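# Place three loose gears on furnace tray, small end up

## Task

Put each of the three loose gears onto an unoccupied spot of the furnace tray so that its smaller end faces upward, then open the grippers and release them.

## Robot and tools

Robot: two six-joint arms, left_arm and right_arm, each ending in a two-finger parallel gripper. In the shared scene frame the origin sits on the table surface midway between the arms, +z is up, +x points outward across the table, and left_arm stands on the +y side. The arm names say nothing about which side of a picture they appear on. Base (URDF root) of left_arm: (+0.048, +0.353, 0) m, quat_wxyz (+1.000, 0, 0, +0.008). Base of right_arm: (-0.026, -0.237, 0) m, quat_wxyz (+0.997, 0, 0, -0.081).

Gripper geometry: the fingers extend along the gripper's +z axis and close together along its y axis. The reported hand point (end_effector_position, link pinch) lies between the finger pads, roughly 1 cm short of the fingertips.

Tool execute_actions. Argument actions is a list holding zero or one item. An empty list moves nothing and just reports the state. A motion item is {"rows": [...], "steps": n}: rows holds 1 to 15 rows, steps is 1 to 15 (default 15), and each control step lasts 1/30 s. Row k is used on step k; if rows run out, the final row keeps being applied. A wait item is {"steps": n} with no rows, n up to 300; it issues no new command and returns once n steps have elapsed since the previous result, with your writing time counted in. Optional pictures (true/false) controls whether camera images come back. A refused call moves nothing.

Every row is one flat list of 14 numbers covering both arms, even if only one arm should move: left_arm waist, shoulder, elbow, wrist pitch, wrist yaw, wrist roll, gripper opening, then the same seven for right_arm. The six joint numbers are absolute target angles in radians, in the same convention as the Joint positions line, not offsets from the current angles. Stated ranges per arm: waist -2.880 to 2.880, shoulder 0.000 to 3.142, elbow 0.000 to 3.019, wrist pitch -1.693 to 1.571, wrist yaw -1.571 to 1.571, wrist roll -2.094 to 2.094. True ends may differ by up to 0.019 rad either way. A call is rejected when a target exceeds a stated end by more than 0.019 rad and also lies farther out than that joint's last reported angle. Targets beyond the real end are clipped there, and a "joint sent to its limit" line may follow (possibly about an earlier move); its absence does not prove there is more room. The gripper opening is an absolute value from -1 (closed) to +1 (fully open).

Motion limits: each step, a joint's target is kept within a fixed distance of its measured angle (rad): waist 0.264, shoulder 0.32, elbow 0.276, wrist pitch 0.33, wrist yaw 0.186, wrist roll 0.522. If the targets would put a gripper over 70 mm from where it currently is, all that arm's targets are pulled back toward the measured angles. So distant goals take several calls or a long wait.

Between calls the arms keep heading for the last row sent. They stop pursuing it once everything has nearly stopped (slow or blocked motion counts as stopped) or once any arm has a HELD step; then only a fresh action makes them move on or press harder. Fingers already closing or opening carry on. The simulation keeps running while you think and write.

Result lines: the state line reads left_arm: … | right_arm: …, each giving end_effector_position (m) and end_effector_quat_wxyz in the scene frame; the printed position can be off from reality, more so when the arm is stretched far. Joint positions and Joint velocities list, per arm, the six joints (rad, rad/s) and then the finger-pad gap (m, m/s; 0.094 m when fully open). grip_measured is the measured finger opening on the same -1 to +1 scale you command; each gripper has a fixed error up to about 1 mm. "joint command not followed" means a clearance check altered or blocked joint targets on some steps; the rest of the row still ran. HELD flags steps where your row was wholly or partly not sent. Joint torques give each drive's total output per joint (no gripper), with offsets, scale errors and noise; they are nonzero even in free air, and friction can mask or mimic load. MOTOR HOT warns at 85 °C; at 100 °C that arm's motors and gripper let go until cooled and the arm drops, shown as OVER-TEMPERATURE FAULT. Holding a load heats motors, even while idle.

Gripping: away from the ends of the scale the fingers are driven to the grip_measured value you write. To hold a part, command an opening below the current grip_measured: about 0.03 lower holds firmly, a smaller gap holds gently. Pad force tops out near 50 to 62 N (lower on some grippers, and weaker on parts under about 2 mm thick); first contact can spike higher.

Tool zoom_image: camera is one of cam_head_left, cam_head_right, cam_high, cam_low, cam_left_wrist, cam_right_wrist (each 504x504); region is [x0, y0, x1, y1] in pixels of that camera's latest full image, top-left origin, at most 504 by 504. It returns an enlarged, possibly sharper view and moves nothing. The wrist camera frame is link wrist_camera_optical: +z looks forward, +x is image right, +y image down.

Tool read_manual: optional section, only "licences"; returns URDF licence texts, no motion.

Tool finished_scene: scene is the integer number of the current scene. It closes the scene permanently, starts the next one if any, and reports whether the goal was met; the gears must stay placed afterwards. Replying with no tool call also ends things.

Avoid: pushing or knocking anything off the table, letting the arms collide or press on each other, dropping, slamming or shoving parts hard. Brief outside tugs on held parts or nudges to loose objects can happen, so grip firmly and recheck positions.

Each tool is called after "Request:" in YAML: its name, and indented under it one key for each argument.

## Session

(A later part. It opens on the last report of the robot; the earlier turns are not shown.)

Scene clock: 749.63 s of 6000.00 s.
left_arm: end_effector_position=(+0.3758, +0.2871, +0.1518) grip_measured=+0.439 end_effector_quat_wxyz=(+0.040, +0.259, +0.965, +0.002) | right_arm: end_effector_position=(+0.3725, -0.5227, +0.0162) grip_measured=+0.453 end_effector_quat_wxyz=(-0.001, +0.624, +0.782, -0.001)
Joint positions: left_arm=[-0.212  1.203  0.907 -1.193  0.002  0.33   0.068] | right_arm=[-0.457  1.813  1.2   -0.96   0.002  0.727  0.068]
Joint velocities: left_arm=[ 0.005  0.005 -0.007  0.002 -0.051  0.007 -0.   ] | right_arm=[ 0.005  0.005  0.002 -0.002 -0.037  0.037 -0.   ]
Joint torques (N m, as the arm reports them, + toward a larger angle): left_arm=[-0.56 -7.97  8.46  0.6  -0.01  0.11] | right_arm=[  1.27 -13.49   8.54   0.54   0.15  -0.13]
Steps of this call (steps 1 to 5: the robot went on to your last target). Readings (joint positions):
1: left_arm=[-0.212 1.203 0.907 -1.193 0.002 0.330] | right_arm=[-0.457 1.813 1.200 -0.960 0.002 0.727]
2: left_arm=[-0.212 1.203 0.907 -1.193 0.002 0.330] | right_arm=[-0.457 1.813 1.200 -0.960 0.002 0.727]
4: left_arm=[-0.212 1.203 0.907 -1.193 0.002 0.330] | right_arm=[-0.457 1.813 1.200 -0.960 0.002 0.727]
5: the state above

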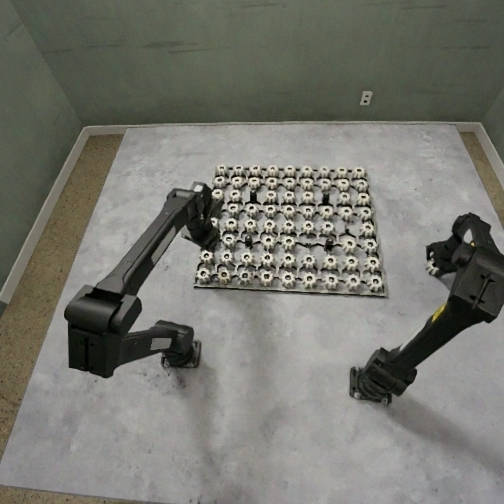

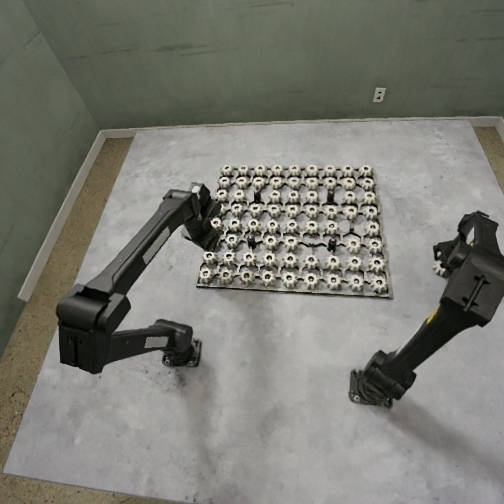

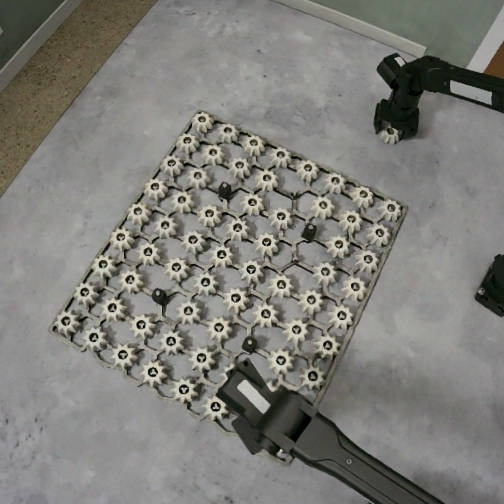

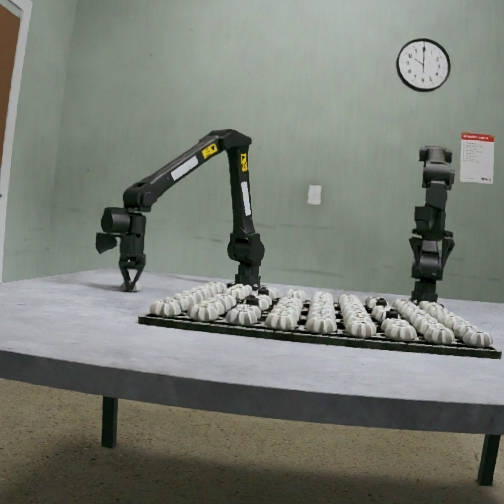

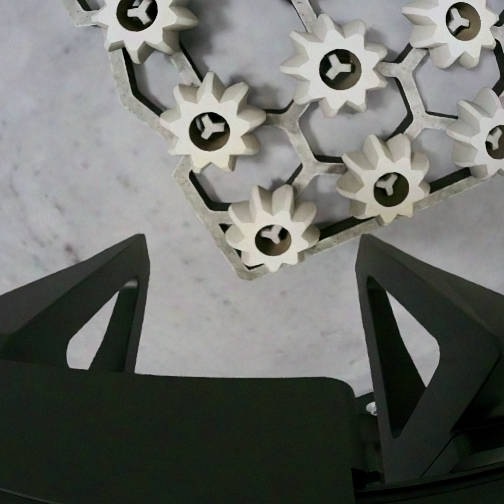

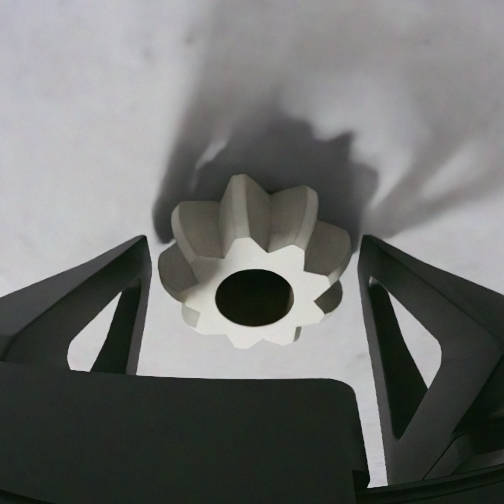

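Request:
execute_actions:
  actions: []

Scene clock: 768.83 s of 6000.00 s.
left_arm: end_effector_position=(+0.3758, +0.2871, +0.1518) grip_measured=+0.439 end_effector_quat_wxyz=(+0.040, +0.259, +0.965, +0.002) | right_arm: end_effector_position=(+0.3725, -0.5227, +0.0162) grip_measured=+0.453 end_effector_quat_wxyz=(-0.001, +0.624, +0.782, -0.001)
Joint positions: left_arm=[-0.212  1.203  0.907 -1.193  0.002  0.33   0.068] | right_arm=[-0.457  1.813  1.2   -0.96   0.002  0.727  0.068]
Joint velocities: left_arm=[ 0.005 -0.005 -0.027  0.002 -0.037 -0.051 -0.001] | right_arm=[-0.005  0.005 -0.012  0.012 -0.007 -0.037  0.   ]
Joint torques (N m, as the arm reports them, + toward a larger angle): left_arm=[-0.57 -7.92  8.44  0.6   0.    0.11] | right_arm=[  1.37 -13.77   8.47   0.46   0.14  -0.1 ]
Steps of this call (steps 1 to 15: the robot went on to your last target; steps 16 to 90: nothing new was sent; then 16.20 s passed at rest). Readings (joint positions):
1: left_arm=[-0.212 1.203 0.907 -1.193 0.002 0.330] | right_arm=[-0.457 1.813 1.200 -0.960 0.002 0.727]
2: left_arm=[-0.212 1.203 0.907 -1.193 0.002 0.330] | right_arm=[-0.457 1.813 1.200 -0.960 0.002 0.727]
4: left_arm=[-0.212 1.203 0.907 -1.193 0.002 0.330] | right_arm=[-0.457 1.813 1.200 -0.960 0.002 0.727]
8: left_arm=[-0.212 1.203 0.907 -1.193 0.002 0.330] | right_arm=[-0.457 1.813 1.200 -0.960 0.002 0.727]
90: the state above
All arms were judged still, so your last target was given up. Only a new action makes them travel on or press farther. Fingers that are still opening or closing keep moving.

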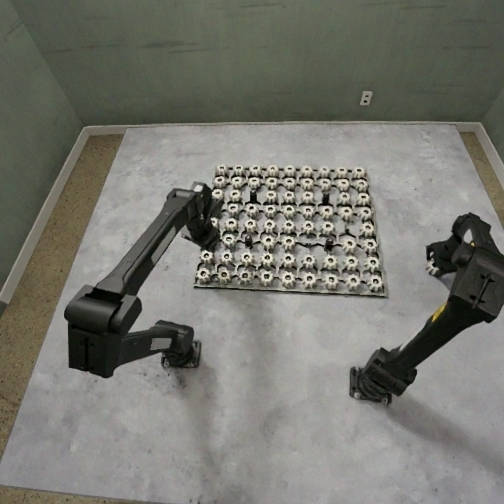

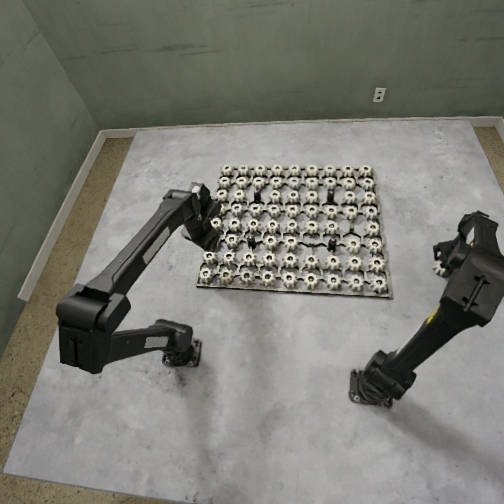

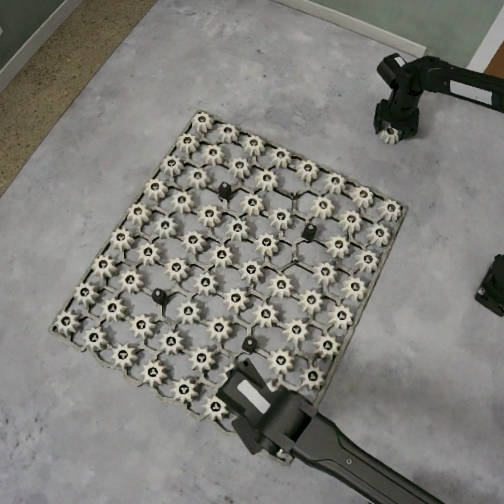

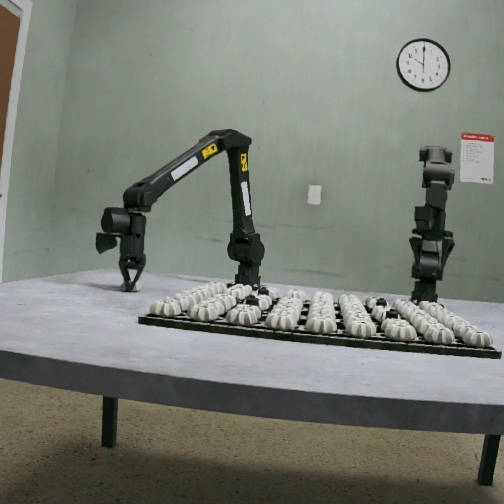

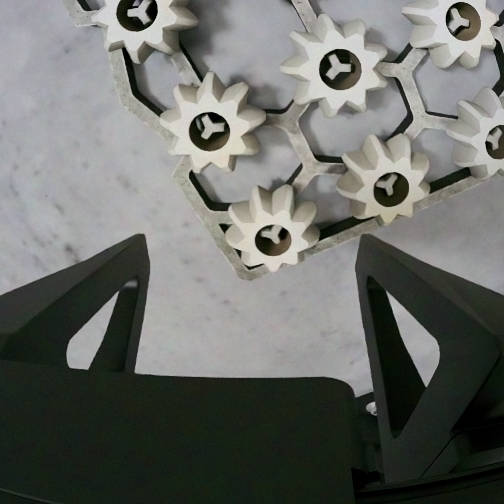

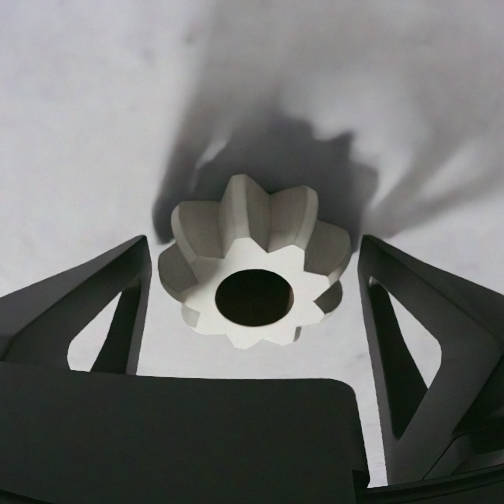

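Request:
execute_actions:
  actions:
    - {"rows": [[-0.2,1.2,0.9,-1.2,0.002,0.34,0.44,-0.454,1.833,1.21,-0.949,0.004,0.714,0.45],[-0.2,1.2,0.9,-1.2,0.002,0.34,0.44,-0.454,1.834,1.21,-0.949,0.004,0.714,0.45],[-0.2,1.2,0.9,-1.2,0.002,0.34,0.44,-0.454,1.835,1.21,-0.948,0.004,0.714,0.45],[-0.2,1.2,0.9,-1.2,0.002,0.34,0.44,-0.454,1.836,1.21,-0.948,0.004,0.714,0.45],[-0.2,1.2,0.9,-1.2,0.002,0.34,0.44,-0.454,1.837,1.21,-0.947,0.004,0.714,0.45],[-0.2,1.2,0.9,-1.2,0.002,0.34,0.44,-0.454,1.838,1.21,-0.947,0.004,0.714,0.45],[-0.2,1.2,0.9,-1.2,0.002,0.34,0.44,-0.454,1.839,1.21,-0.946,0.004,0.714,0.45],[-0.2,1.2,0.9,-1.2,0.002,0.34,0.44,-0.454,1.84,1.21,-0.946,0.004,0.714,0.45],[-0.2,1.2,0.9,-1.2,0.002,0.34,0.44,-0.454,1.841,1.21,-0.946,0.004,0.714,0.45]], "steps": 15}
  pictures: false

Scene clock: 780.63 s of 6000.00 s.
left_arm: end_effector_position=(+0.3758, +0.2871, +0.1518) grip_measured=+0.439 end_effector_quat_wxyz=(+0.040, +0.259, +0.965, +0.002) | right_arm: end_effector_position=(+0.3725, -0.5227, +0.0129) grip_measured=+0.453 end_effector_quat_wxyz=(-0.003, +0.624, +0.782, -0.001)
Joint positions: left_arm=[-0.212  1.203  0.907 -1.193  0.002  0.33   0.068] | right_arm=[-0.457  1.82   1.2   -0.957  0.002  0.727  0.068]
Joint velocities: left_arm=[-0.015 -0.005 -0.012  0.007 -0.066 -0.037 -0.001] | right_arm=[-0.005  0.034  0.007 -0.007 -0.066 -0.051 -0.   ]
Joint torques (N m, as the arm reports them, + toward a larger angle): left_arm=[-0.62 -7.96  8.43  0.59 -0.01  0.11] | right_arm=[  0.65 -13.05   8.33   0.44   0.12  -0.16]
Steps of this call (steps 1 to 90: nothing new was sent; then 8.30 s passed at rest; steps 91 to 105: all 15 steps of this action). Readings (joint positions):
91: left_arm=[-0.212 1.203 0.907 -1.193 0.002 0.330] | right_arm=[-0.457 1.813 1.200 -0.960 0.002 0.727]
92: left_arm=[-0.212 1.203 0.907 -1.193 0.002 0.330] | right_arm=[-0.457 1.813 1.200 -0.960 0.002 0.727]
94: left_arm=[-0.212 1.203 0.907 -1.193 0.002 0.330] | right_arm=[-0.457 1.813 1.200 -0.960 0.002 0.727]
98: left_arm=[-0.212 1.203 0.907 -1.193 0.002 0.330] | right_arm=[-0.457 1.815 1.200 -0.958 0.002 0.727]
105: the state above

Close slowly.

Request:
execute_actions:
  actions:
    - {"rows": [[-0.2,1.2,0.9,-1.2,0.002,0.34,0.44,-0.454,1.841,1.21,-0.946,0.004,0.714,0.42],[-0.2,1.2,0.9,-1.2,0.002,0.34,0.44,-0.454,1.841,1.21,-0.946,0.004,0.714,0.39],[-0.2,1.2,0.9,-1.2,0.002,0.34,0.44,-0.454,1.841,1.21,-0.946,0.004,0.714,0.36],[-0.2,1.2,0.9,-1.2,0.002,0.34,0.44,-0.454,1.841,1.21,-0.946,0.004,0.714,0.33],[-0.2,1.2,0.9,-1.2,0.002,0.34,0.44,-0.454,1.841,1.21,-0.946,0.004,0.714,0.31],[-0.2,1.2,0.9,-1.2,0.002,0.34,0.44,-0.454,1.841,1.21,-0.946,0.004,0.714,0.29],[-0.2,1.2,0.9,-1.2,0.002,0.34,0.44,-0.454,1.841,1.21,-0.946,0.004,0.714,0.275],[-0.2,1.2,0.9,-1.2,0.002,0.34,0.44,-0.454,1.841,1.21,-0.946,0.004,0.714,0.26],[-0.2,1.2,0.9,-1.2,0.002,0.34,0.44,-0.454,1.841,1.21,-0.946,0.004,0.714,0.248],[-0.2,1.2,0.9,-1.2,0.002,0.34,0.44,-0.454,1.841,1.21,-0.946,0.004,0.714,0.236],[-0.2,1.2,0.9,-1.2,0.002,0.34,0.44,-0.454,1.841,1.21,-0.946,0.004,0.714,0.225],[-0.2,1.2,0.9,-1.2,0.002,0.34,0.44,-0.454,1.841,1.21,-0.946,0.004,0.714,0.215],[-0.2,1.2,0.9,-1.2,0.002,0.34,0.44,-0.454,1.841,1.21,-0.946,0.004,0.714,0.205],[-0.2,1.2,0.9,-1.2,0.002,0.34,0.44,-0.454,1.841,1.21,-0.946,0.004,0.714,0.195],[-0.2,1.2,0.9,-1.2,0.002,0.34,0.44,-0.454,1.841,1.21,-0.946,0.004,0.714,0.185]], "steps": 15}
  pictures: false

Request:
execute_actions:
  actions:
    - {"steps": 10}

Scene clock: 792.17 s of 6000.00 s.
left_arm: end_effector_position=(+0.3758, +0.2871, +0.1518) grip_measured=+0.439 end_effector_quat_wxyz=(+0.040, +0.259, +0.965, +0.002) | right_arm: end_effector_position=(+0.3727, -0.5229, +0.0128) grip_measured=+0.221 end_effector_quat_wxyz=(-0.003, +0.624, +0.782, -0.001)
Joint positions: left_arm=[-0.212  1.203  0.907 -1.193  0.002  0.33   0.068] | right_arm=[-0.457  1.821  1.2   -0.956  0.002  0.727  0.057]
Joint velocities: left_arm=[-0.005 -0.005 -0.007 -0.017  0.051 -0.051 -0.   ] | right_arm=[-0.005 -0.005 -0.002 -0.002 -0.081 -0.051 -0.   ]
Joint torques (N m, as the arm reports them, + toward a larger angle): left_arm=[-0.51 -8.    8.4   0.65  0.    0.11] | right_arm=[  0.99 -13.5    8.43   0.52   0.08  -0.13]
Steps of this call (steps 1 to 15: the robot went on to your last target; steps 16 to 90: nothing new was sent; then 8.03 s passed at rest; steps 91 to 105: all 15 steps of this action). Readings (joint positions):
91: left_arm=[-0.212 1.203 0.907 -1.193 0.002 0.330] | right_arm=[-0.457 1.820 1.200 -0.957 0.002 0.727]
92: left_arm=[-0.212 1.203 0.907 -1.193 0.002 0.330] | right_arm=[-0.457 1.820 1.200 -0.957 0.002 0.727]
94: left_arm=[-0.212 1.203 0.907 -1.193 0.002 0.330] | right_arm=[-0.457 1.820 1.200 -0.957 0.002 0.727]
98: left_arm=[-0.212 1.203 0.907 -1.193 0.002 0.330] | right_arm=[-0.457 1.820 1.200 -0.956 0.002 0.727]
105: the state above

Scene clock: 792.50 s of 6000.00 s.
left_arm: end_effector_position=(+0.3758, +0.2871, +0.1518) grip_measured=+0.439 end_effector_quat_wxyz=(+0.040, +0.259, +0.965, +0.002) | right_arm: end_effector_position=(+0.3727, -0.5229, +0.0128) grip_measured=+0.221 end_effector_quat_wxyz=(-0.003, +0.624, +0.782, -0.001)
Joint positions: left_arm=[-0.212  1.203  0.907 -1.193  0.002  0.33   0.068] | right_arm=[-0.457  1.821  1.2   -0.956  0.002  0.727  0.057]
Joint velocities: left_arm=[ 0.005 -0.005 -0.012 -0.002 -0.022  0.022  0.001] | right_arm=[-0.005 -0.005  0.012 -0.002 -0.007 -0.037 -0.001]
Joint torques (N m, as the arm reports them, + toward a larger angle): left_arm=[-0.5  -8.11  8.44  0.61 -0.01  0.11] | right_arm=[  0.21 -12.64   8.43   0.31   0.16  -0.1 ]
Steps of this call (steps 1 to 10: the robot went on to your last target). Readings (joint positions):
1: left_arm=[-0.212 1.203 0.907 -1.193 0.002 0.330] | right_arm=[-0.457 1.821 1.200 -0.956 0.002 0.727]
2: left_arm=[-0.212 1.203 0.907 -1.193 0.002 0.330] | right_arm=[-0.457 1.821 1.200 -0.956 0.002 0.727]
4: left_arm=[-0.212 1.203 0.907 -1.193 0.002 0.330] | right_arm=[-0.457 1.821 1.200 -0.956 0.002 0.727]
8: left_arm=[-0.212 1.203 0.907 -1.193 0.002 0.330] | right_arm=[-0.457 1.821 1.200 -0.956 0.002 0.727]
10: the state above

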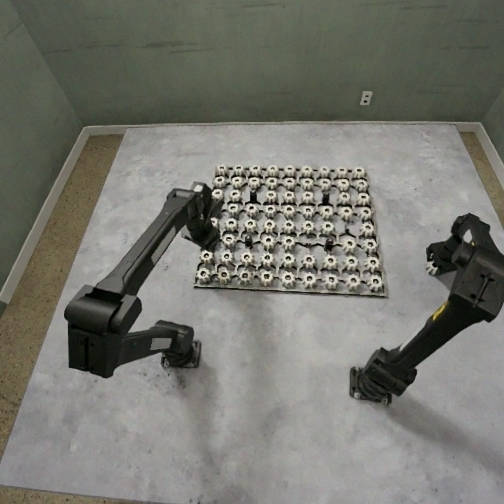

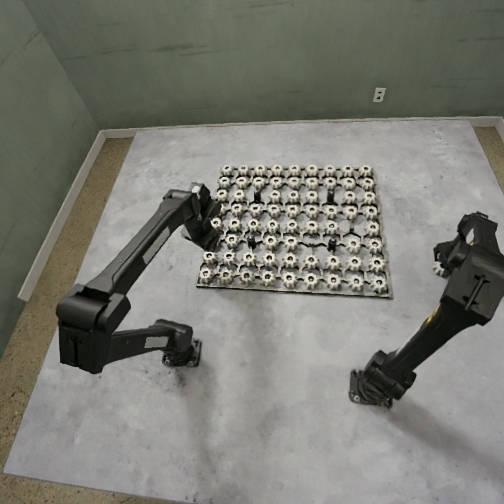

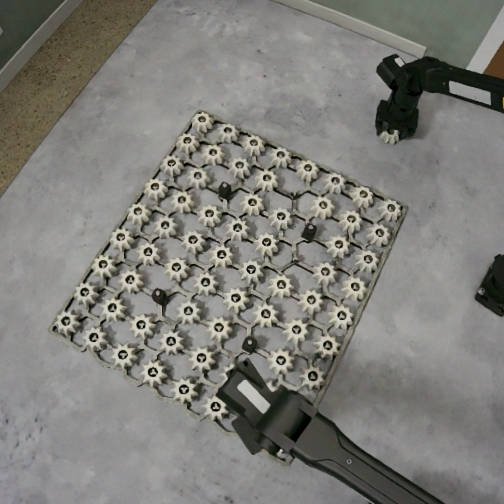

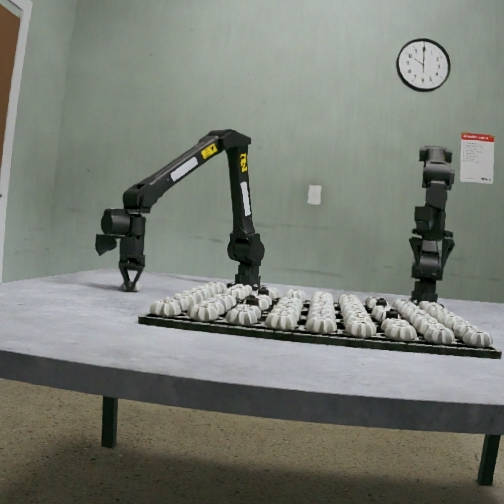

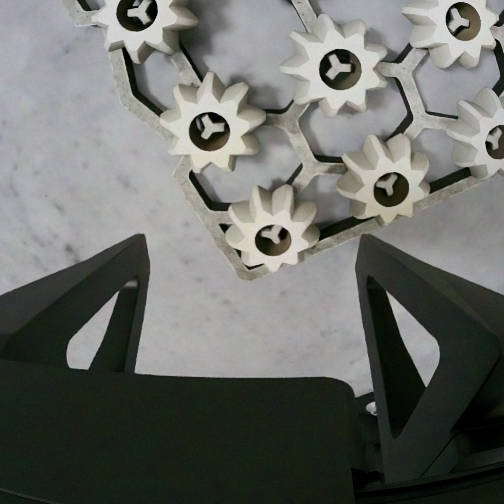

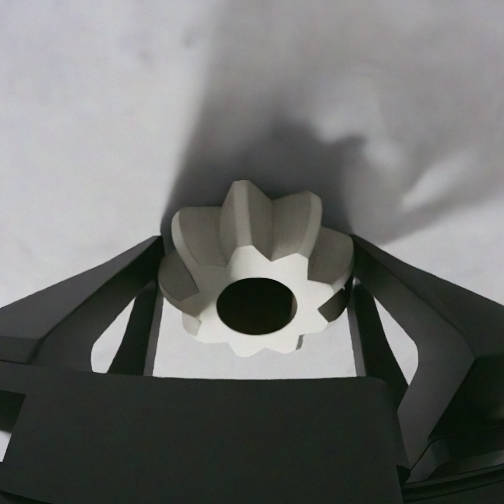

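Request:
execute_actions:
  actions:
    - {"rows": [[-0.2,1.2,0.9,-1.2,0.002,0.34,0.44,-0.454,1.836,1.211,-0.946,0.004,0.714,0.185],[-0.2,1.2,0.9,-1.2,0.002,0.34,0.44,-0.454,1.83,1.215,-0.946,0.004,0.714,0.185],[-0.2,1.2,0.9,-1.2,0.002,0.34,0.44,-0.454,1.824,1.222,-0.946,0.004,0.714,0.185],[-0.2,1.2,0.9,-1.2,0.002,0.34,0.44,-0.454,1.818,1.23,-0.946,0.004,0.714,0.185],[-0.2,1.2,0.9,-1.2,0.002,0.34,0.44,-0.454,1.812,1.241,-0.946,0.004,0.714,0.185],[-0.2,1.2,0.9,-1.2,0.002,0.34,0.44,-0.454,1.81,1.254,-0.95,0.004,0.714,0.185],[-0.2,1.2,0.9,-1.2,0.002,0.34,0.44,-0.454,1.81,1.268,-0.962,0.004,0.714,0.185],[-0.2,1.2,0.9,-1.2,0.002,0.34,0.44,-0.454,1.81,1.284,-0.977,0.004,0.714,0.185],[-0.2,1.2,0.9,-1.2,0.002,0.34,0.44,-0.454,1.81,1.301,-0.992,0.004,0.714,0.185],[-0.2,1.2,0.9,-1.2,0.002,0.34,0.44,-0.454,1.81,1.319,-1.008,0.004,0.714,0.185],[-0.2,1.2,0.9,-1.2,0.002,0.34,0.44,-0.454,1.81,1.338,-1.025,0.004,0.714,0.185],[-0.2,1.2,0.9,-1.2,0.002,0.34,0.44,-0.454,1.81,1.358,-1.043,0.004,0.714,0.185],[-0.2,1.2,0.9,-1.2,0.002,0.34,0.44,-0.453,1.81,1.378,-1.061,0.004,0.714,0.185],[-0.2,1.2,0.9,-1.2,0.002,0.34,0.44,-0.45,1.81,1.399,-1.08,0.004,0.714,0.185],[-0.2,1.2,0.9,-1.2,0.002,0.34,0.44,-0.446,1.81,1.42,-1.099,0.004,0.714,0.185]], "steps": 15}
  pictures: false

Request:
execute_actions:
  actions:
    - {"rows": [[-0.2,1.2,0.9,-1.2,0.002,0.34,0.44,-0.439,1.81,1.441,-1.118,0.004,0.714,0.185],[-0.2,1.2,0.9,-1.2,0.002,0.34,0.44,-0.432,1.81,1.462,-1.137,0.004,0.714,0.185],[-0.2,1.2,0.9,-1.2,0.002,0.34,0.44,-0.422,1.81,1.482,-1.155,0.004,0.714,0.185],[-0.2,1.2,0.9,-1.2,0.002,0.34,0.44,-0.412,1.81,1.502,-1.173,0.004,0.714,0.185],[-0.2,1.2,0.9,-1.2,0.002,0.34,0.44,-0.4,1.81,1.521,-1.19,0.004,0.714,0.185],[-0.2,1.2,0.9,-1.2,0.002,0.34,0.44,-0.386,1.81,1.539,-1.206,0.004,0.714,0.185],[-0.2,1.2,0.9,-1.2,0.002,0.34,0.44,-0.372,1.81,1.556,-1.221,0.004,0.714,0.185],[-0.2,1.2,0.9,-1.2,0.002,0.34,0.44,-0.356,1.81,1.572,-1.236,0.004,0.714,0.185],[-0.2,1.2,0.9,-1.2,0.002,0.34,0.44,-0.34,1.81,1.586,-1.248,0.004,0.714,0.185],[-0.2,1.2,0.9,-1.2,0.002,0.34,0.44,-0.322,1.81,1.599,-1.26,0.004,0.714,0.185],[-0.2,1.2,0.9,-1.2,0.002,0.34,0.44,-0.304,1.81,1.61,-1.27,0.004,0.714,0.185],[-0.2,1.2,0.9,-1.2,0.002,0.34,0.44,-0.285,1.81,1.618,-1.277,0.004,0.714,0.185],[-0.2,1.2,0.9,-1.2,0.002,0.34,0.44,-0.266,1.81,1.625,-1.283,0.004,0.714,0.185],[-0.2,1.2,0.9,-1.2,0.002,0.34,0.44,-0.245,1.81,1.629,-1.287,0.004,0.714,0.185],[-0.2,1.2,0.9,-1.2,0.002,0.34,0.44,-0.225,1.81,1.63,-1.288,0.004,0.714,0.185]], "steps": 15}
  pictures: false

Request:
execute_actions:
  actions:
    - {"rows": [[-0.2,1.2,0.9,-1.2,0.002,0.34,0.44,-0.204,1.811,1.63,-1.288,0.004,0.718,0.185],[-0.2,1.2,0.9,-1.2,0.002,0.34,0.44,-0.183,1.813,1.63,-1.288,0.004,0.725,0.185],[-0.2,1.2,0.9,-1.2,0.002,0.34,0.44,-0.161,1.815,1.63,-1.288,0.004,0.735,0.185],[-0.2,1.2,0.9,-1.2,0.002,0.34,0.44,-0.139,1.817,1.63,-1.288,0.004,0.747,0.185],[-0.2,1.2,0.9,-1.2,0.002,0.34,0.44,-0.118,1.82,1.63,-1.288,0.004,0.76,0.185],[-0.2,1.2,0.9,-1.2,0.002,0.34,0.44,-0.096,1.823,1.63,-1.288,0.004,0.773,0.185],[-0.2,1.2,0.9,-1.2,0.002,0.34,0.44,-0.074,1.826,1.63,-1.288,0.004,0.786,0.185],[-0.2,1.2,0.9,-1.2,0.002,0.34,0.44,-0.053,1.829,1.63,-1.288,0.004,0.8,0.185],[-0.2,1.2,0.9,-1.2,0.002,0.34,0.44,-0.032,1.832,1.63,-1.288,0.004,0.813,0.185],[-0.2,1.2,0.9,-1.2,0.002,0.34,0.44,-0.012,1.835,1.63,-1.288,0.004,0.826,0.185],[-0.2,1.2,0.9,-1.2,0.002,0.34,0.44,0.009,1.838,1.63,-1.288,0.004,0.838,0.185],[-0.2,1.2,0.9,-1.2,0.002,0.34,0.44,0.028,1.841,1.63,-1.288,0.004,0.848,0.185],[-0.2,1.2,0.9,-1.2,0.002,0.34,0.44,0.047,1.844,1.63,-1.288,0.004,0.855,0.185],[-0.2,1.2,0.9,-1.2,0.002,0.34,0.44,0.065,1.847,1.63,-1.288,0.004,0.859,0.185],[-0.2,1.2,0.9,-1.2,0.002,0.34,0.44,0.083,1.85,1.63,-1.288,0.004,0.86,0.185]], "steps": 15}
  pictures: false

Request:
execute_actions:
  actions:
    - {"rows": [[-0.2,1.2,0.9,-1.2,0.002,0.34,0.44,0.099,1.853,1.63,-1.288,0.004,0.86,0.185],[-0.2,1.2,0.9,-1.2,0.002,0.34,0.44,0.115,1.856,1.63,-1.288,0.004,0.86,0.185],[-0.2,1.2,0.9,-1.2,0.002,0.34,0.44,0.129,1.859,1.63,-1.288,0.004,0.86,0.185],[-0.2,1.2,0.9,-1.2,0.002,0.34,0.44,0.143,1.862,1.63,-1.288,0.004,0.86,0.185],[-0.2,1.2,0.9,-1.2,0.002,0.34,0.44,0.155,1.864,1.63,-1.288,0.004,0.86,0.185],[-0.2,1.2,0.9,-1.2,0.002,0.34,0.44,0.165,1.866,1.63,-1.288,0.004,0.86,0.185],[-0.2,1.2,0.9,-1.2,0.002,0.34,0.44,0.175,1.868,1.63,-1.288,0.004,0.86,0.185],[-0.2,1.2,0.9,-1.2,0.002,0.34,0.44,0.182,1.87,1.63,-1.288,0.004,0.86,0.185],[-0.2,1.2,0.9,-1.2,0.002,0.34,0.44,0.189,1.871,1.63,-1.288,0.004,0.86,0.185],[-0.2,1.2,0.9,-1.2,0.002,0.34,0.44,0.193,1.872,1.63,-1.288,0.004,0.86,0.185],[-0.2,1.2,0.9,-1.2,0.002,0.34,0.44,0.196,1.872,1.63,-1.288,0.004,0.86,0.185],[-0.2,1.2,0.9,-1.2,0.002,0.34,0.44,0.197,1.872,1.63,-1.288,0.004,0.86,0.185]], "steps": 15}
  pictures: false

Request:
execute_actions:
  actions:
    - {"steps": 12}

Scene clock: 878.70 s of 6000.00 s.
left_arm: end_effector_position=(+0.3758, +0.2871, +0.1518) grip_measured=+0.439 end_effector_quat_wxyz=(+0.040, +0.259, +0.965, +0.002) | right_arm: end_effector_position=(+0.3966, -0.5399, +0.0520) grip_measured=+0.221 end_effector_quat_wxyz=(+0.007, +0.624, +0.782, -0.001)
Joint positions: left_arm=[-0.212  1.203  0.907 -1.193  0.002  0.33   0.068] | right_arm=[-0.457  1.821  1.321 -1.058  0.002  0.727  0.057]
Joint velocities: left_arm=[-0.005 -0.015 -0.002 -0.002 -0.007 -0.037 -0.   ] | right_arm=[-0.034 -0.024  0.657 -0.505 -0.051  0.007 -0.001]
Joint torques (N m, as the arm reports them, + toward a larger angle): left_arm=[-0.7  -7.97  8.44  0.64  0.    0.11] | right_arm=[  1.28 -16.91  13.76  -0.32   0.16  -0.14]
Steps of this call (steps 1 to 15: the robot went on to your last target; steps 16 to 90: nothing new was sent; then 82.70 s passed at rest; steps 91 to 105: all 15 steps of this action). Readings (joint positions):
91: left_arm=[-0.212 1.203 0.907 -1.193 0.002 0.330] | right_arm=[-0.457 1.821 1.200 -0.956 0.002 0.727]
92: left_arm=[-0.212 1.203 0.907 -1.193 0.002 0.330] | right_arm=[-0.457 1.821 1.200 -0.956 0.002 0.727]
94: left_arm=[-0.212 1.203 0.907 -1.193 0.002 0.330] | right_arm=[-0.457 1.821 1.200 -0.956 0.002 0.727]
98: left_arm=[-0.212 1.203 0.907 -1.193 0.002 0.330] | right_arm=[-0.457 1.821 1.207 -0.959 0.002 0.727]
105: the state above

Scene clock: 879.20 s of 6000.00 s.
left_arm: end_effector_position=(+0.3758, +0.2871, +0.1518) grip_measured=+0.439 end_effector_quat_wxyz=(+0.040, +0.259, +0.965, +0.002) | right_arm: end_effector_position=(+0.4832, -0.4794, +0.1405) grip_measured=+0.221 end_effector_quat_wxyz=(+0.026, +0.552, +0.834, +0.002)
Joint positions: left_arm=[-0.212  1.203  0.907 -1.193  0.002  0.33   0.068] | right_arm=[-0.28   1.821  1.57  -1.269  0.003  0.727  0.057]
Joint velocities: left_arm=[ 0.015  0.005  0.012  0.002 -0.037  0.007  0.   ] | right_arm=[ 0.679 -0.005  0.144 -0.125  0.081  0.022 -0.   ]
Joint torques (N m, as the arm reports them, + toward a larger angle): left_arm=[-0.65 -8.05  8.45  0.6   0.    0.12] | right_arm=[  1.92 -17.66  13.6   -0.3    0.11  -0.15]
Steps of this call (steps 1 to 15: all 15 steps of this action). Readings (joint positions):
1: left_arm=[-0.212 1.203 0.907 -1.193 0.002 0.330] | right_arm=[-0.457 1.821 1.345 -1.075 0.002 0.727]
2: left_arm=[-0.212 1.203 0.907 -1.193 0.002 0.330] | right_arm=[-0.456 1.821 1.369 -1.093 0.002 0.727]
4: left_arm=[-0.212 1.203 0.907 -1.193 0.002 0.330] | right_arm=[-0.450 1.821 1.415 -1.128 0.002 0.727]
8: left_arm=[-0.212 1.203 0.907 -1.193 0.002 0.330] | right_arm=[-0.415 1.821 1.491 -1.195 0.003 0.727]
15: the state above

Scene clock: 879.70 s of 6000.00 s.
left_arm: end_effector_position=(+0.3758, +0.2871, +0.1518) grip_measured=+0.439 end_effector_quat_wxyz=(+0.040, +0.259, +0.965, +0.002) | right_arm: end_effector_position=(+0.5338, -0.3023, +0.1342) grip_measured=+0.221 end_effector_quat_wxyz=(+0.016, +0.449, +0.893, +0.004)
Joint positions: left_arm=[-0.212  1.203  0.907 -1.193  0.002  0.33   0.068] | right_arm=[ 0.049  1.836  1.576 -1.279  0.003  0.817  0.057]
Joint velocities: left_arm=[ 0.005 -0.005 -0.027 -0.007 -0.022 -0.022 -0.001] | right_arm=[ 0.532  0.093  0.007  0.007  0.022  0.154 -0.   ]
Joint torques (N m, as the arm reports them, + toward a larger angle): left_arm=[-0.63 -7.95  8.4   0.61  0.    0.12] | right_arm=[  1.02 -17.25  13.99  -0.16   0.15   0.14]
Steps of this call (steps 1 to 15: all 15 steps of this action). Readings (joint positions):
1: left_arm=[-0.212 1.203 0.907 -1.193 0.002 0.330] | right_arm=[-0.256 1.821 1.574 -1.272 0.003 0.727]
2: left_arm=[-0.212 1.203 0.907 -1.193 0.002 0.330] | right_arm=[-0.232 1.821 1.576 -1.274 0.003 0.727]
4: left_arm=[-0.212 1.203 0.907 -1.193 0.002 0.330] | right_arm=[-0.185 1.821 1.576 -1.276 0.003 0.728]
8: left_arm=[-0.212 1.203 0.907 -1.193 0.002 0.330] | right_arm=[-0.093 1.821 1.576 -1.279 0.003 0.751]
15: the state above

Scene clock: 880.20 s of 6000.00 s.
left_arm: end_effector_position=(+0.3758, +0.2871, +0.1518) grip_measured=+0.439 end_effector_quat_wxyz=(+0.040, +0.259, +0.965, +0.002) | right_arm: end_effector_position=(+0.5369, -0.2152, +0.1140) grip_measured=+0.221 end_effector_quat_wxyz=(-0.002, +0.391, +0.920, -0.002)
Joint positions: left_arm=[-0.212  1.203  0.907 -1.193  0.002  0.33   0.068] | right_arm=[ 0.203  1.874  1.576 -1.279  0.003  0.845  0.057]
Joint velocities: left_arm=[ 0.015 -0.005 -0.022 -0.002  0.051  0.051 -0.   ] | right_arm=[-0.024 -0.015 -0.012  0.007  0.022  0.007  0.001]
Joint torques (N m, as the arm reports them, + toward a larger angle): left_arm=[-0.57 -7.87  8.44  0.63  0.    0.1 ] | right_arm=[ -0.08 -17.39  14.08  -0.42   0.13   0.2 ]
Steps of this call (steps 1 to 15: all 15 steps of this action). Readings (joint positions):
1: left_arm=[-0.212 1.203 0.907 -1.193 0.002 0.330] | right_arm=[0.066 1.840 1.576 -1.279 0.003 0.823]
2: left_arm=[-0.212 1.203 0.907 -1.193 0.002 0.330] | right_arm=[0.084 1.844 1.576 -1.279 0.003 0.828]
4: left_arm=[-0.212 1.203 0.907 -1.193 0.002 0.330] | right_arm=[0.116 1.852 1.576 -1.279 0.003 0.835]
8: left_arm=[-0.212 1.203 0.907 -1.193 0.002 0.330] | right_arm=[0.169 1.866 1.576 -1.279 0.003 0.842]
15: the state above

Scene clock: 880.60 s of 6000.00 s.
left_arm: end_effector_position=(+0.3758, +0.2871, +0.1518) grip_measured=+0.439 end_effector_quat_wxyz=(+0.040, +0.259, +0.965, +0.002) | right_arm: end_effector_position=(+0.5369, -0.2156, +0.1140) grip_measured=+0.221 end_effector_quat_wxyz=(-0.002, +0.393, +0.920, -0.002)
Joint positions: left_arm=[-0.212  1.203  0.907 -1.193  0.002  0.33   0.068] | right_arm=[ 0.203  1.874  1.576 -1.279  0.003  0.847  0.057]
Joint velocities: left_arm=[ 0.005  0.005  0.007 -0.007 -0.037 -0.037 -0.   ] | right_arm=[-0.015  0.024  0.012 -0.007 -0.037  0.037 -0.   ]
Joint torques (N m, as the arm reports them, + toward a larger angle): left_arm=[-0.69 -7.86  8.42  0.62  0.    0.11] | right_arm=[ -0.29 -17.34  13.96  -0.34   0.14   0.12]
Steps of this call (steps 1 to 12: the robot went on to your last target). Readings (joint positions):
1: left_arm=[-0.212 1.203 0.907 -1.193 0.002 0.330] | right_arm=[0.203 1.874 1.576 -1.279 0.003 0.846]
2: left_arm=[-0.212 1.203 0.907 -1.193 0.002 0.330] | right_arm=[0.203 1.874 1.576 -1.279 0.003 0.846]
4: left_arm=[-0.212 1.203 0.907 -1.193 0.002 0.330] | right_arm=[0.203 1.874 1.576 -1.279 0.003 0.846]
8: left_arm=[-0.212 1.203 0.907 -1.193 0.002 0.330] | right_arm=[0.203 1.874 1.576 -1.279 0.003 0.847]
12: the state above

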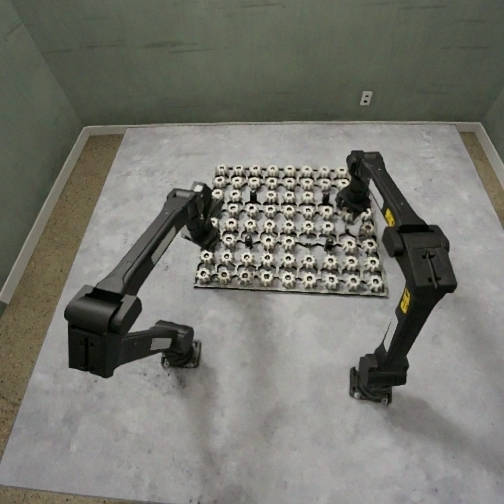

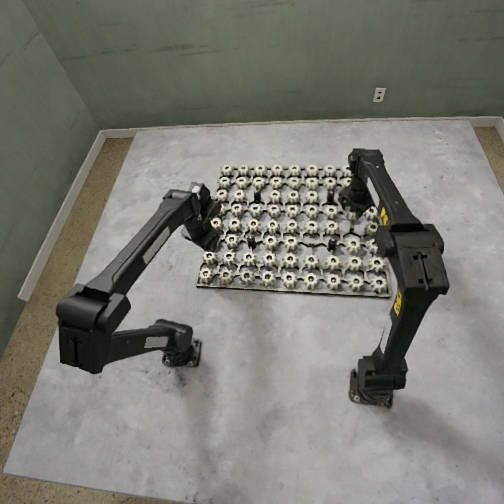

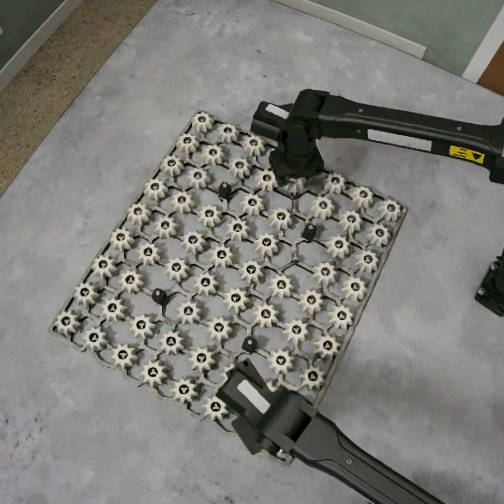

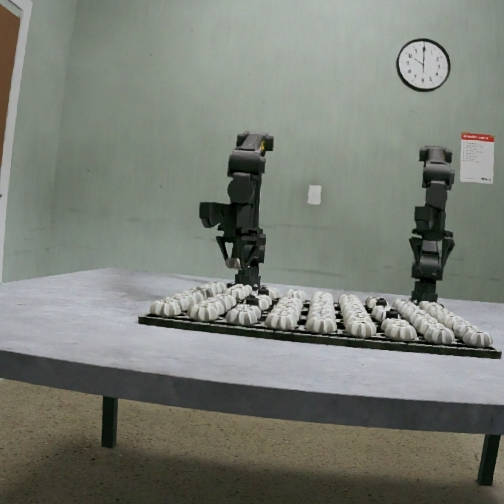

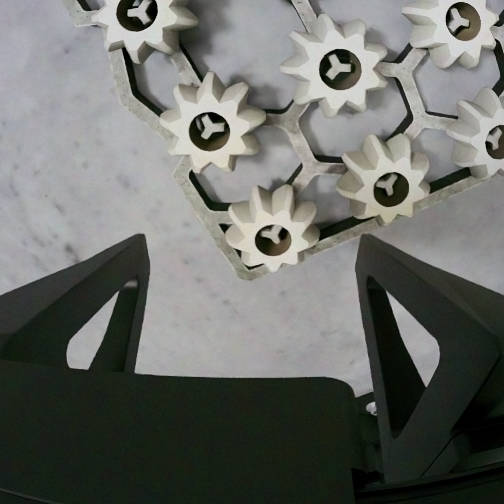

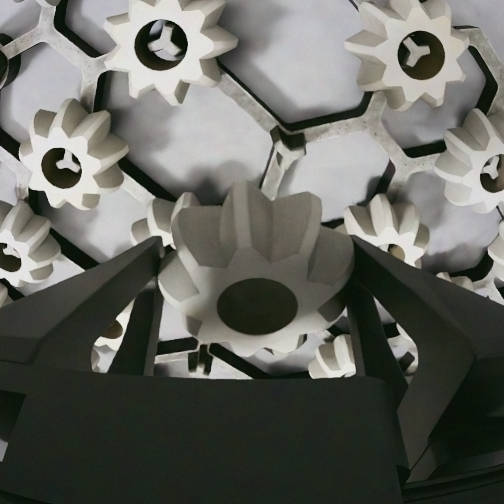

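Request:
zoom_image:
  camera: "cam_right_wrist"
  region: [200, 80, 360, 240]

Region (200, 80, 360, 240) of cam_right_wrist's 504x504 image, scaled by 3.150, with more detail than that image has.

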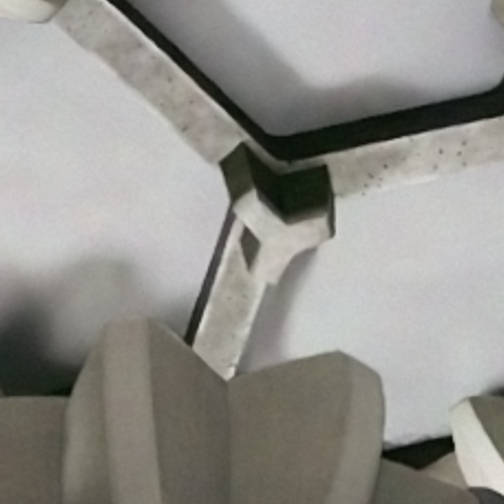

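Request:
execute_actions:
  actions:
    - {"rows": [[-0.2,1.2,0.9,-1.2,0.002,0.34,0.44,0.197,1.872,1.618,-1.282,0.004,0.86,0.185],[-0.2,1.2,0.9,-1.2,0.002,0.34,0.44,0.197,1.872,1.606,-1.276,0.004,0.86,0.185],[-0.2,1.2,0.9,-1.2,0.002,0.34,0.44,0.197,1.872,1.597,-1.271,0.004,0.86,0.185],[-0.2,1.2,0.9,-1.2,0.002,0.34,0.44,0.197,1.872,1.594,-1.269,0.004,0.86,0.185],[-0.2,1.2,0.9,-1.2,0.002,0.34,0.44,0.196,1.872,1.592,-1.267,0.004,0.86,0.185],[-0.2,1.2,0.9,-1.2,0.002,0.34,0.44,0.196,1.873,1.589,-1.263,0.004,0.86,0.185],[-0.2,1.2,0.9,-1.2,0.002,0.34,0.44,0.195,1.874,1.585,-1.258,0.004,0.86,0.185],[-0.2,1.2,0.9,-1.2,0.002,0.34,0.44,0.193,1.874,1.58,-1.252,0.004,0.86,0.185],[-0.2,1.2,0.9,-1.2,0.002,0.34,0.44,0.192,1.875,1.574,-1.245,0.004,0.86,0.185],[-0.2,1.2,0.9,-1.2,0.002,0.34,0.44,0.19,1.876,1.567,-1.238,0.004,0.86,0.185],[-0.2,1.2,0.9,-1.2,0.002,0.34,0.44,0.189,1.877,1.56,-1.229,0.004,0.86,0.185],[-0.2,1.2,0.9,-1.2,0.002,0.34,0.44,0.187,1.879,1.552,-1.221,0.004,0.86,0.185],[-0.2,1.2,0.9,-1.2,0.002,0.34,0.44,0.185,1.88,1.544,-1.212,0.004,0.86,0.185],[-0.2,1.2,0.9,-1.2,0.002,0.34,0.44,0.183,1.881,1.537,-1.203,0.004,0.86,0.185],[-0.2,1.2,0.9,-1.2,0.002,0.34,0.44,0.181,1.882,1.529,-1.193,0.004,0.86,0.185]], "steps": 15}
  pictures: false

Request:
execute_actions:
  actions:
    - {"rows": [[-0.2,1.2,0.9,-1.2,0.002,0.34,0.44,0.179,1.883,1.521,-1.184,0.004,0.86,0.185],[-0.2,1.2,0.9,-1.2,0.002,0.34,0.44,0.177,1.885,1.513,-1.176,0.004,0.86,0.185],[-0.2,1.2,0.9,-1.2,0.002,0.34,0.44,0.176,1.886,1.506,-1.167,0.004,0.86,0.185],[-0.2,1.2,0.9,-1.2,0.002,0.34,0.44,0.174,1.887,1.499,-1.16,0.004,0.86,0.185],[-0.2,1.2,0.9,-1.2,0.002,0.34,0.44,0.173,1.888,1.493,-1.153,0.004,0.86,0.185],[-0.2,1.2,0.9,-1.2,0.002,0.34,0.44,0.171,1.888,1.488,-1.147,0.004,0.86,0.185],[-0.2,1.2,0.9,-1.2,0.002,0.34,0.44,0.17,1.889,1.484,-1.142,0.004,0.86,0.185],[-0.2,1.2,0.9,-1.2,0.002,0.34,0.44,0.17,1.89,1.481,-1.138,0.004,0.86,0.185],[-0.2,1.2,0.9,-1.2,0.002,0.34,0.44,0.169,1.89,1.479,-1.136,0.004,0.86,0.185],[-0.2,1.2,0.9,-1.2,0.002,0.34,0.44,0.169,1.89,1.478,-1.135,0.004,0.86,0.185]], "steps": 15}
  pictures: false

Request:
execute_actions:
  actions:
    - {"steps": 10}

Scene clock: 921.00 s of 6000.00 s.
left_arm: end_effector_position=(+0.3758, +0.2871, +0.1518) grip_measured=+0.439 end_effector_quat_wxyz=(+0.040, +0.259, +0.965, +0.002) | right_arm: end_effector_position=(+0.5339, -0.2174, +0.0966) grip_measured=+0.221 end_effector_quat_wxyz=(+0.003, +0.394, +0.919, -0.000)
Joint positions: left_arm=[-0.212  1.203  0.907 -1.193  0.002  0.33   0.068] | right_arm=[ 0.2    1.874  1.529 -1.221  0.003  0.847  0.057]
Joint velocities: left_arm=[ 0.005 -0.005 -0.007 -0.012 -0.022  0.007 -0.   ] | right_arm=[-0.054  0.005 -0.232  0.242  0.022 -0.007  0.001]
Joint torques (N m, as the arm reports them, + toward a larger angle): left_arm=[-0.56 -7.95  8.42  0.62 -0.01  0.11] | right_arm=[ -0.97 -17.2    9.87   0.73   0.13   0.15]
Steps of this call (steps 1 to 15: the robot went on to your last target; steps 16 to 90: nothing new was sent; then 36.90 s passed at rest; steps 91 to 105: all 15 steps of this action). Readings (joint positions):
91: left_arm=[-0.212 1.203 0.907 -1.193 0.002 0.330] | right_arm=[0.203 1.874 1.576 -1.279 0.003 0.847]
92: left_arm=[-0.212 1.203 0.907 -1.193 0.002 0.330] | right_arm=[0.203 1.874 1.576 -1.279 0.003 0.847]
94: left_arm=[-0.212 1.203 0.907 -1.193 0.002 0.330] | right_arm=[0.203 1.874 1.576 -1.279 0.003 0.847]
98: left_arm=[-0.212 1.203 0.907 -1.193 0.002 0.330] | right_arm=[0.203 1.874 1.574 -1.271 0.003 0.847]
105: the state above

Scene clock: 921.50 s of 6000.00 s.
left_arm: end_effector_position=(+0.3758, +0.2871, +0.1518) grip_measured=+0.439 end_effector_quat_wxyz=(+0.040, +0.259, +0.965, +0.002) | right_arm: end_effector_position=(+0.5246, -0.2308, +0.0623) grip_measured=+0.221 end_effector_quat_wxyz=(-0.003, +0.405, +0.914, -0.003)
Joint positions: left_arm=[-0.212  1.203  0.907 -1.193  0.002  0.33   0.068] | right_arm=[ 0.176  1.893  1.461 -1.147  0.003  0.847  0.057]
Joint velocities: left_arm=[ 0.005  0.005 -0.017 -0.007 -0.007 -0.007  0.   ] | right_arm=[-0.005  0.005 -0.017  0.007 -0.007 -0.051 -0.001]
Joint torques (N m, as the arm reports them, + toward a larger angle): left_arm=[-0.61 -7.97  8.43  0.61  0.    0.11] | right_arm=[  0.71 -17.62   9.85   0.44   0.11   0.12]
Steps of this call (steps 1 to 15: all 15 steps of this action). Readings (joint positions):
1: left_arm=[-0.212 1.203 0.907 -1.193 0.002 0.330] | right_arm=[0.198 1.874 1.520 -1.212 0.003 0.847]
2: left_arm=[-0.212 1.203 0.907 -1.193 0.002 0.330] | right_arm=[0.196 1.875 1.512 -1.204 0.003 0.847]
4: left_arm=[-0.212 1.203 0.907 -1.193 0.002 0.330] | right_arm=[0.191 1.878 1.497 -1.187 0.003 0.847]
8: left_arm=[-0.212 1.203 0.907 -1.193 0.002 0.330] | right_arm=[0.181 1.885 1.472 -1.160 0.003 0.847]
15: the state above

Scene clock: 921.83 s of 6000.00 s.
left_arm: end_effector_position=(+0.3758, +0.2871, +0.1518) grip_measured=+0.439 end_effector_quat_wxyz=(+0.040, +0.259, +0.965, +0.002) | right_arm: end_effector_position=(+0.5250, -0.2308, +0.0623) grip_measured=+0.221 end_effector_quat_wxyz=(-0.003, +0.405, +0.914, -0.003)
Joint positions: left_arm=[-0.212  1.203  0.907 -1.193  0.002  0.33   0.068] | right_arm=[ 0.176  1.893  1.461 -1.146  0.003  0.847  0.057]
Joint velocities: left_arm=[ 0.005 -0.005 -0.002  0.012  0.051 -0.037 -0.   ] | right_arm=[-0.015 -0.024  0.012 -0.012 -0.066 -0.051 -0.001]
Joint torques (N m, as the arm reports them, + toward a larger angle): left_arm=[-0.72 -7.98  8.44  0.62  0.    0.1 ] | right_arm=[  0.2  -17.85   9.93   0.57   0.13   0.11]
Steps of this call (steps 1 to 10: the robot went on to your last target). Readings (joint positions):
1: left_arm=[-0.212 1.203 0.907 -1.193 0.002 0.330] | right_arm=[0.176 1.893 1.461 -1.147 0.003 0.847]
2: left_arm=[-0.212 1.203 0.907 -1.193 0.002 0.330] | right_arm=[0.176 1.893 1.461 -1.146 0.003 0.847]
4: left_arm=[-0.212 1.203 0.907 -1.193 0.002 0.330] | right_arm=[0.176 1.893 1.461 -1.146 0.003 0.847]
8: left_arm=[-0.212 1.203 0.907 -1.193 0.002 0.330] | right_arm=[0.176 1.893 1.461 -1.146 0.003 0.847]
10: the state above

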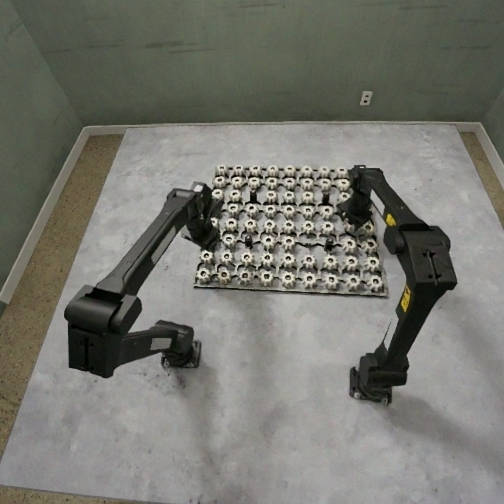

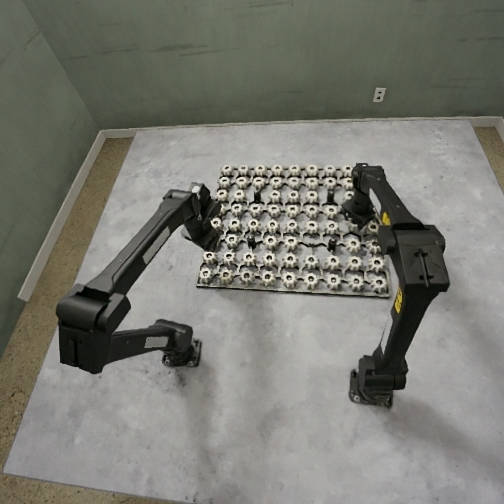

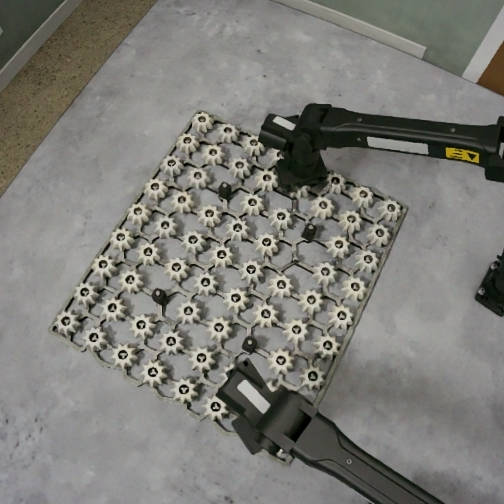

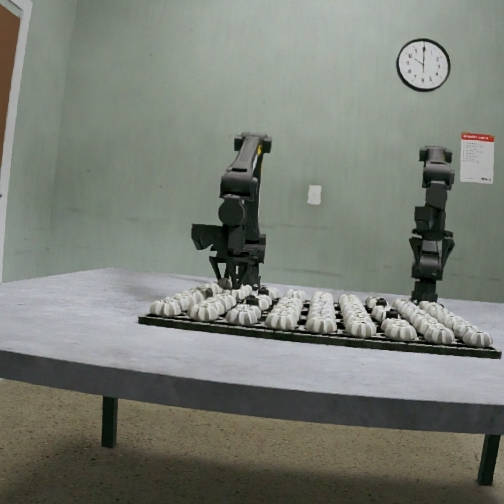

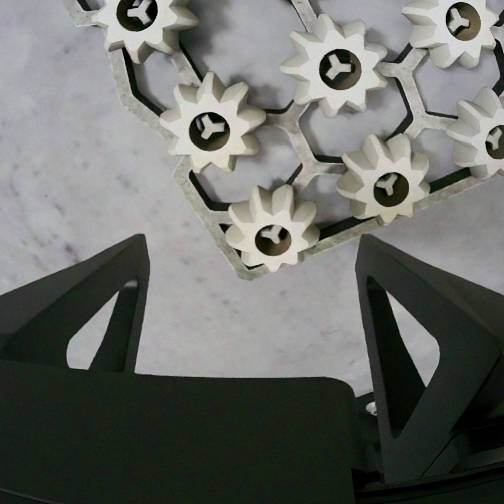

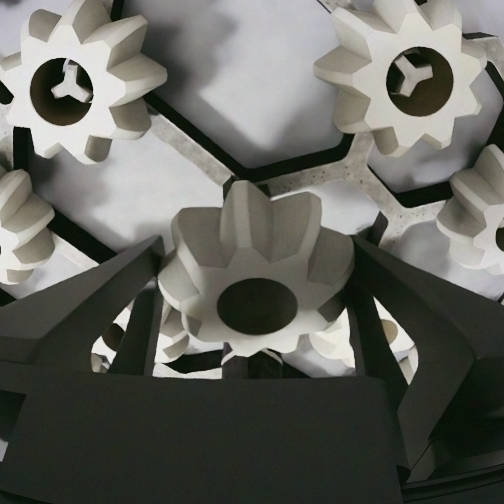

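Request:
zoom_image:
  camera: "cam_right_wrist"
  region: [140, 100, 380, 340]

Region (140, 100, 380, 340) of cam_right_wrist's 504x504 image, scaled by 2.100, with more detail than that image has.

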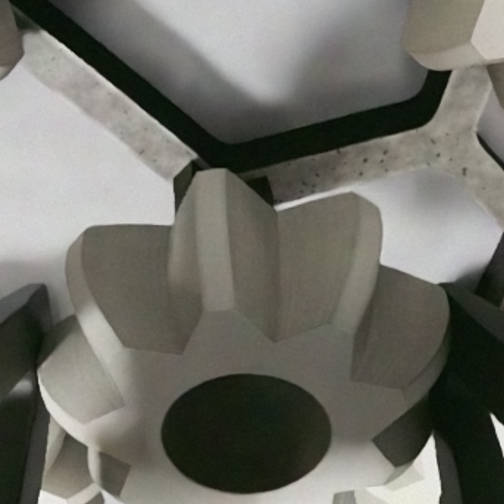

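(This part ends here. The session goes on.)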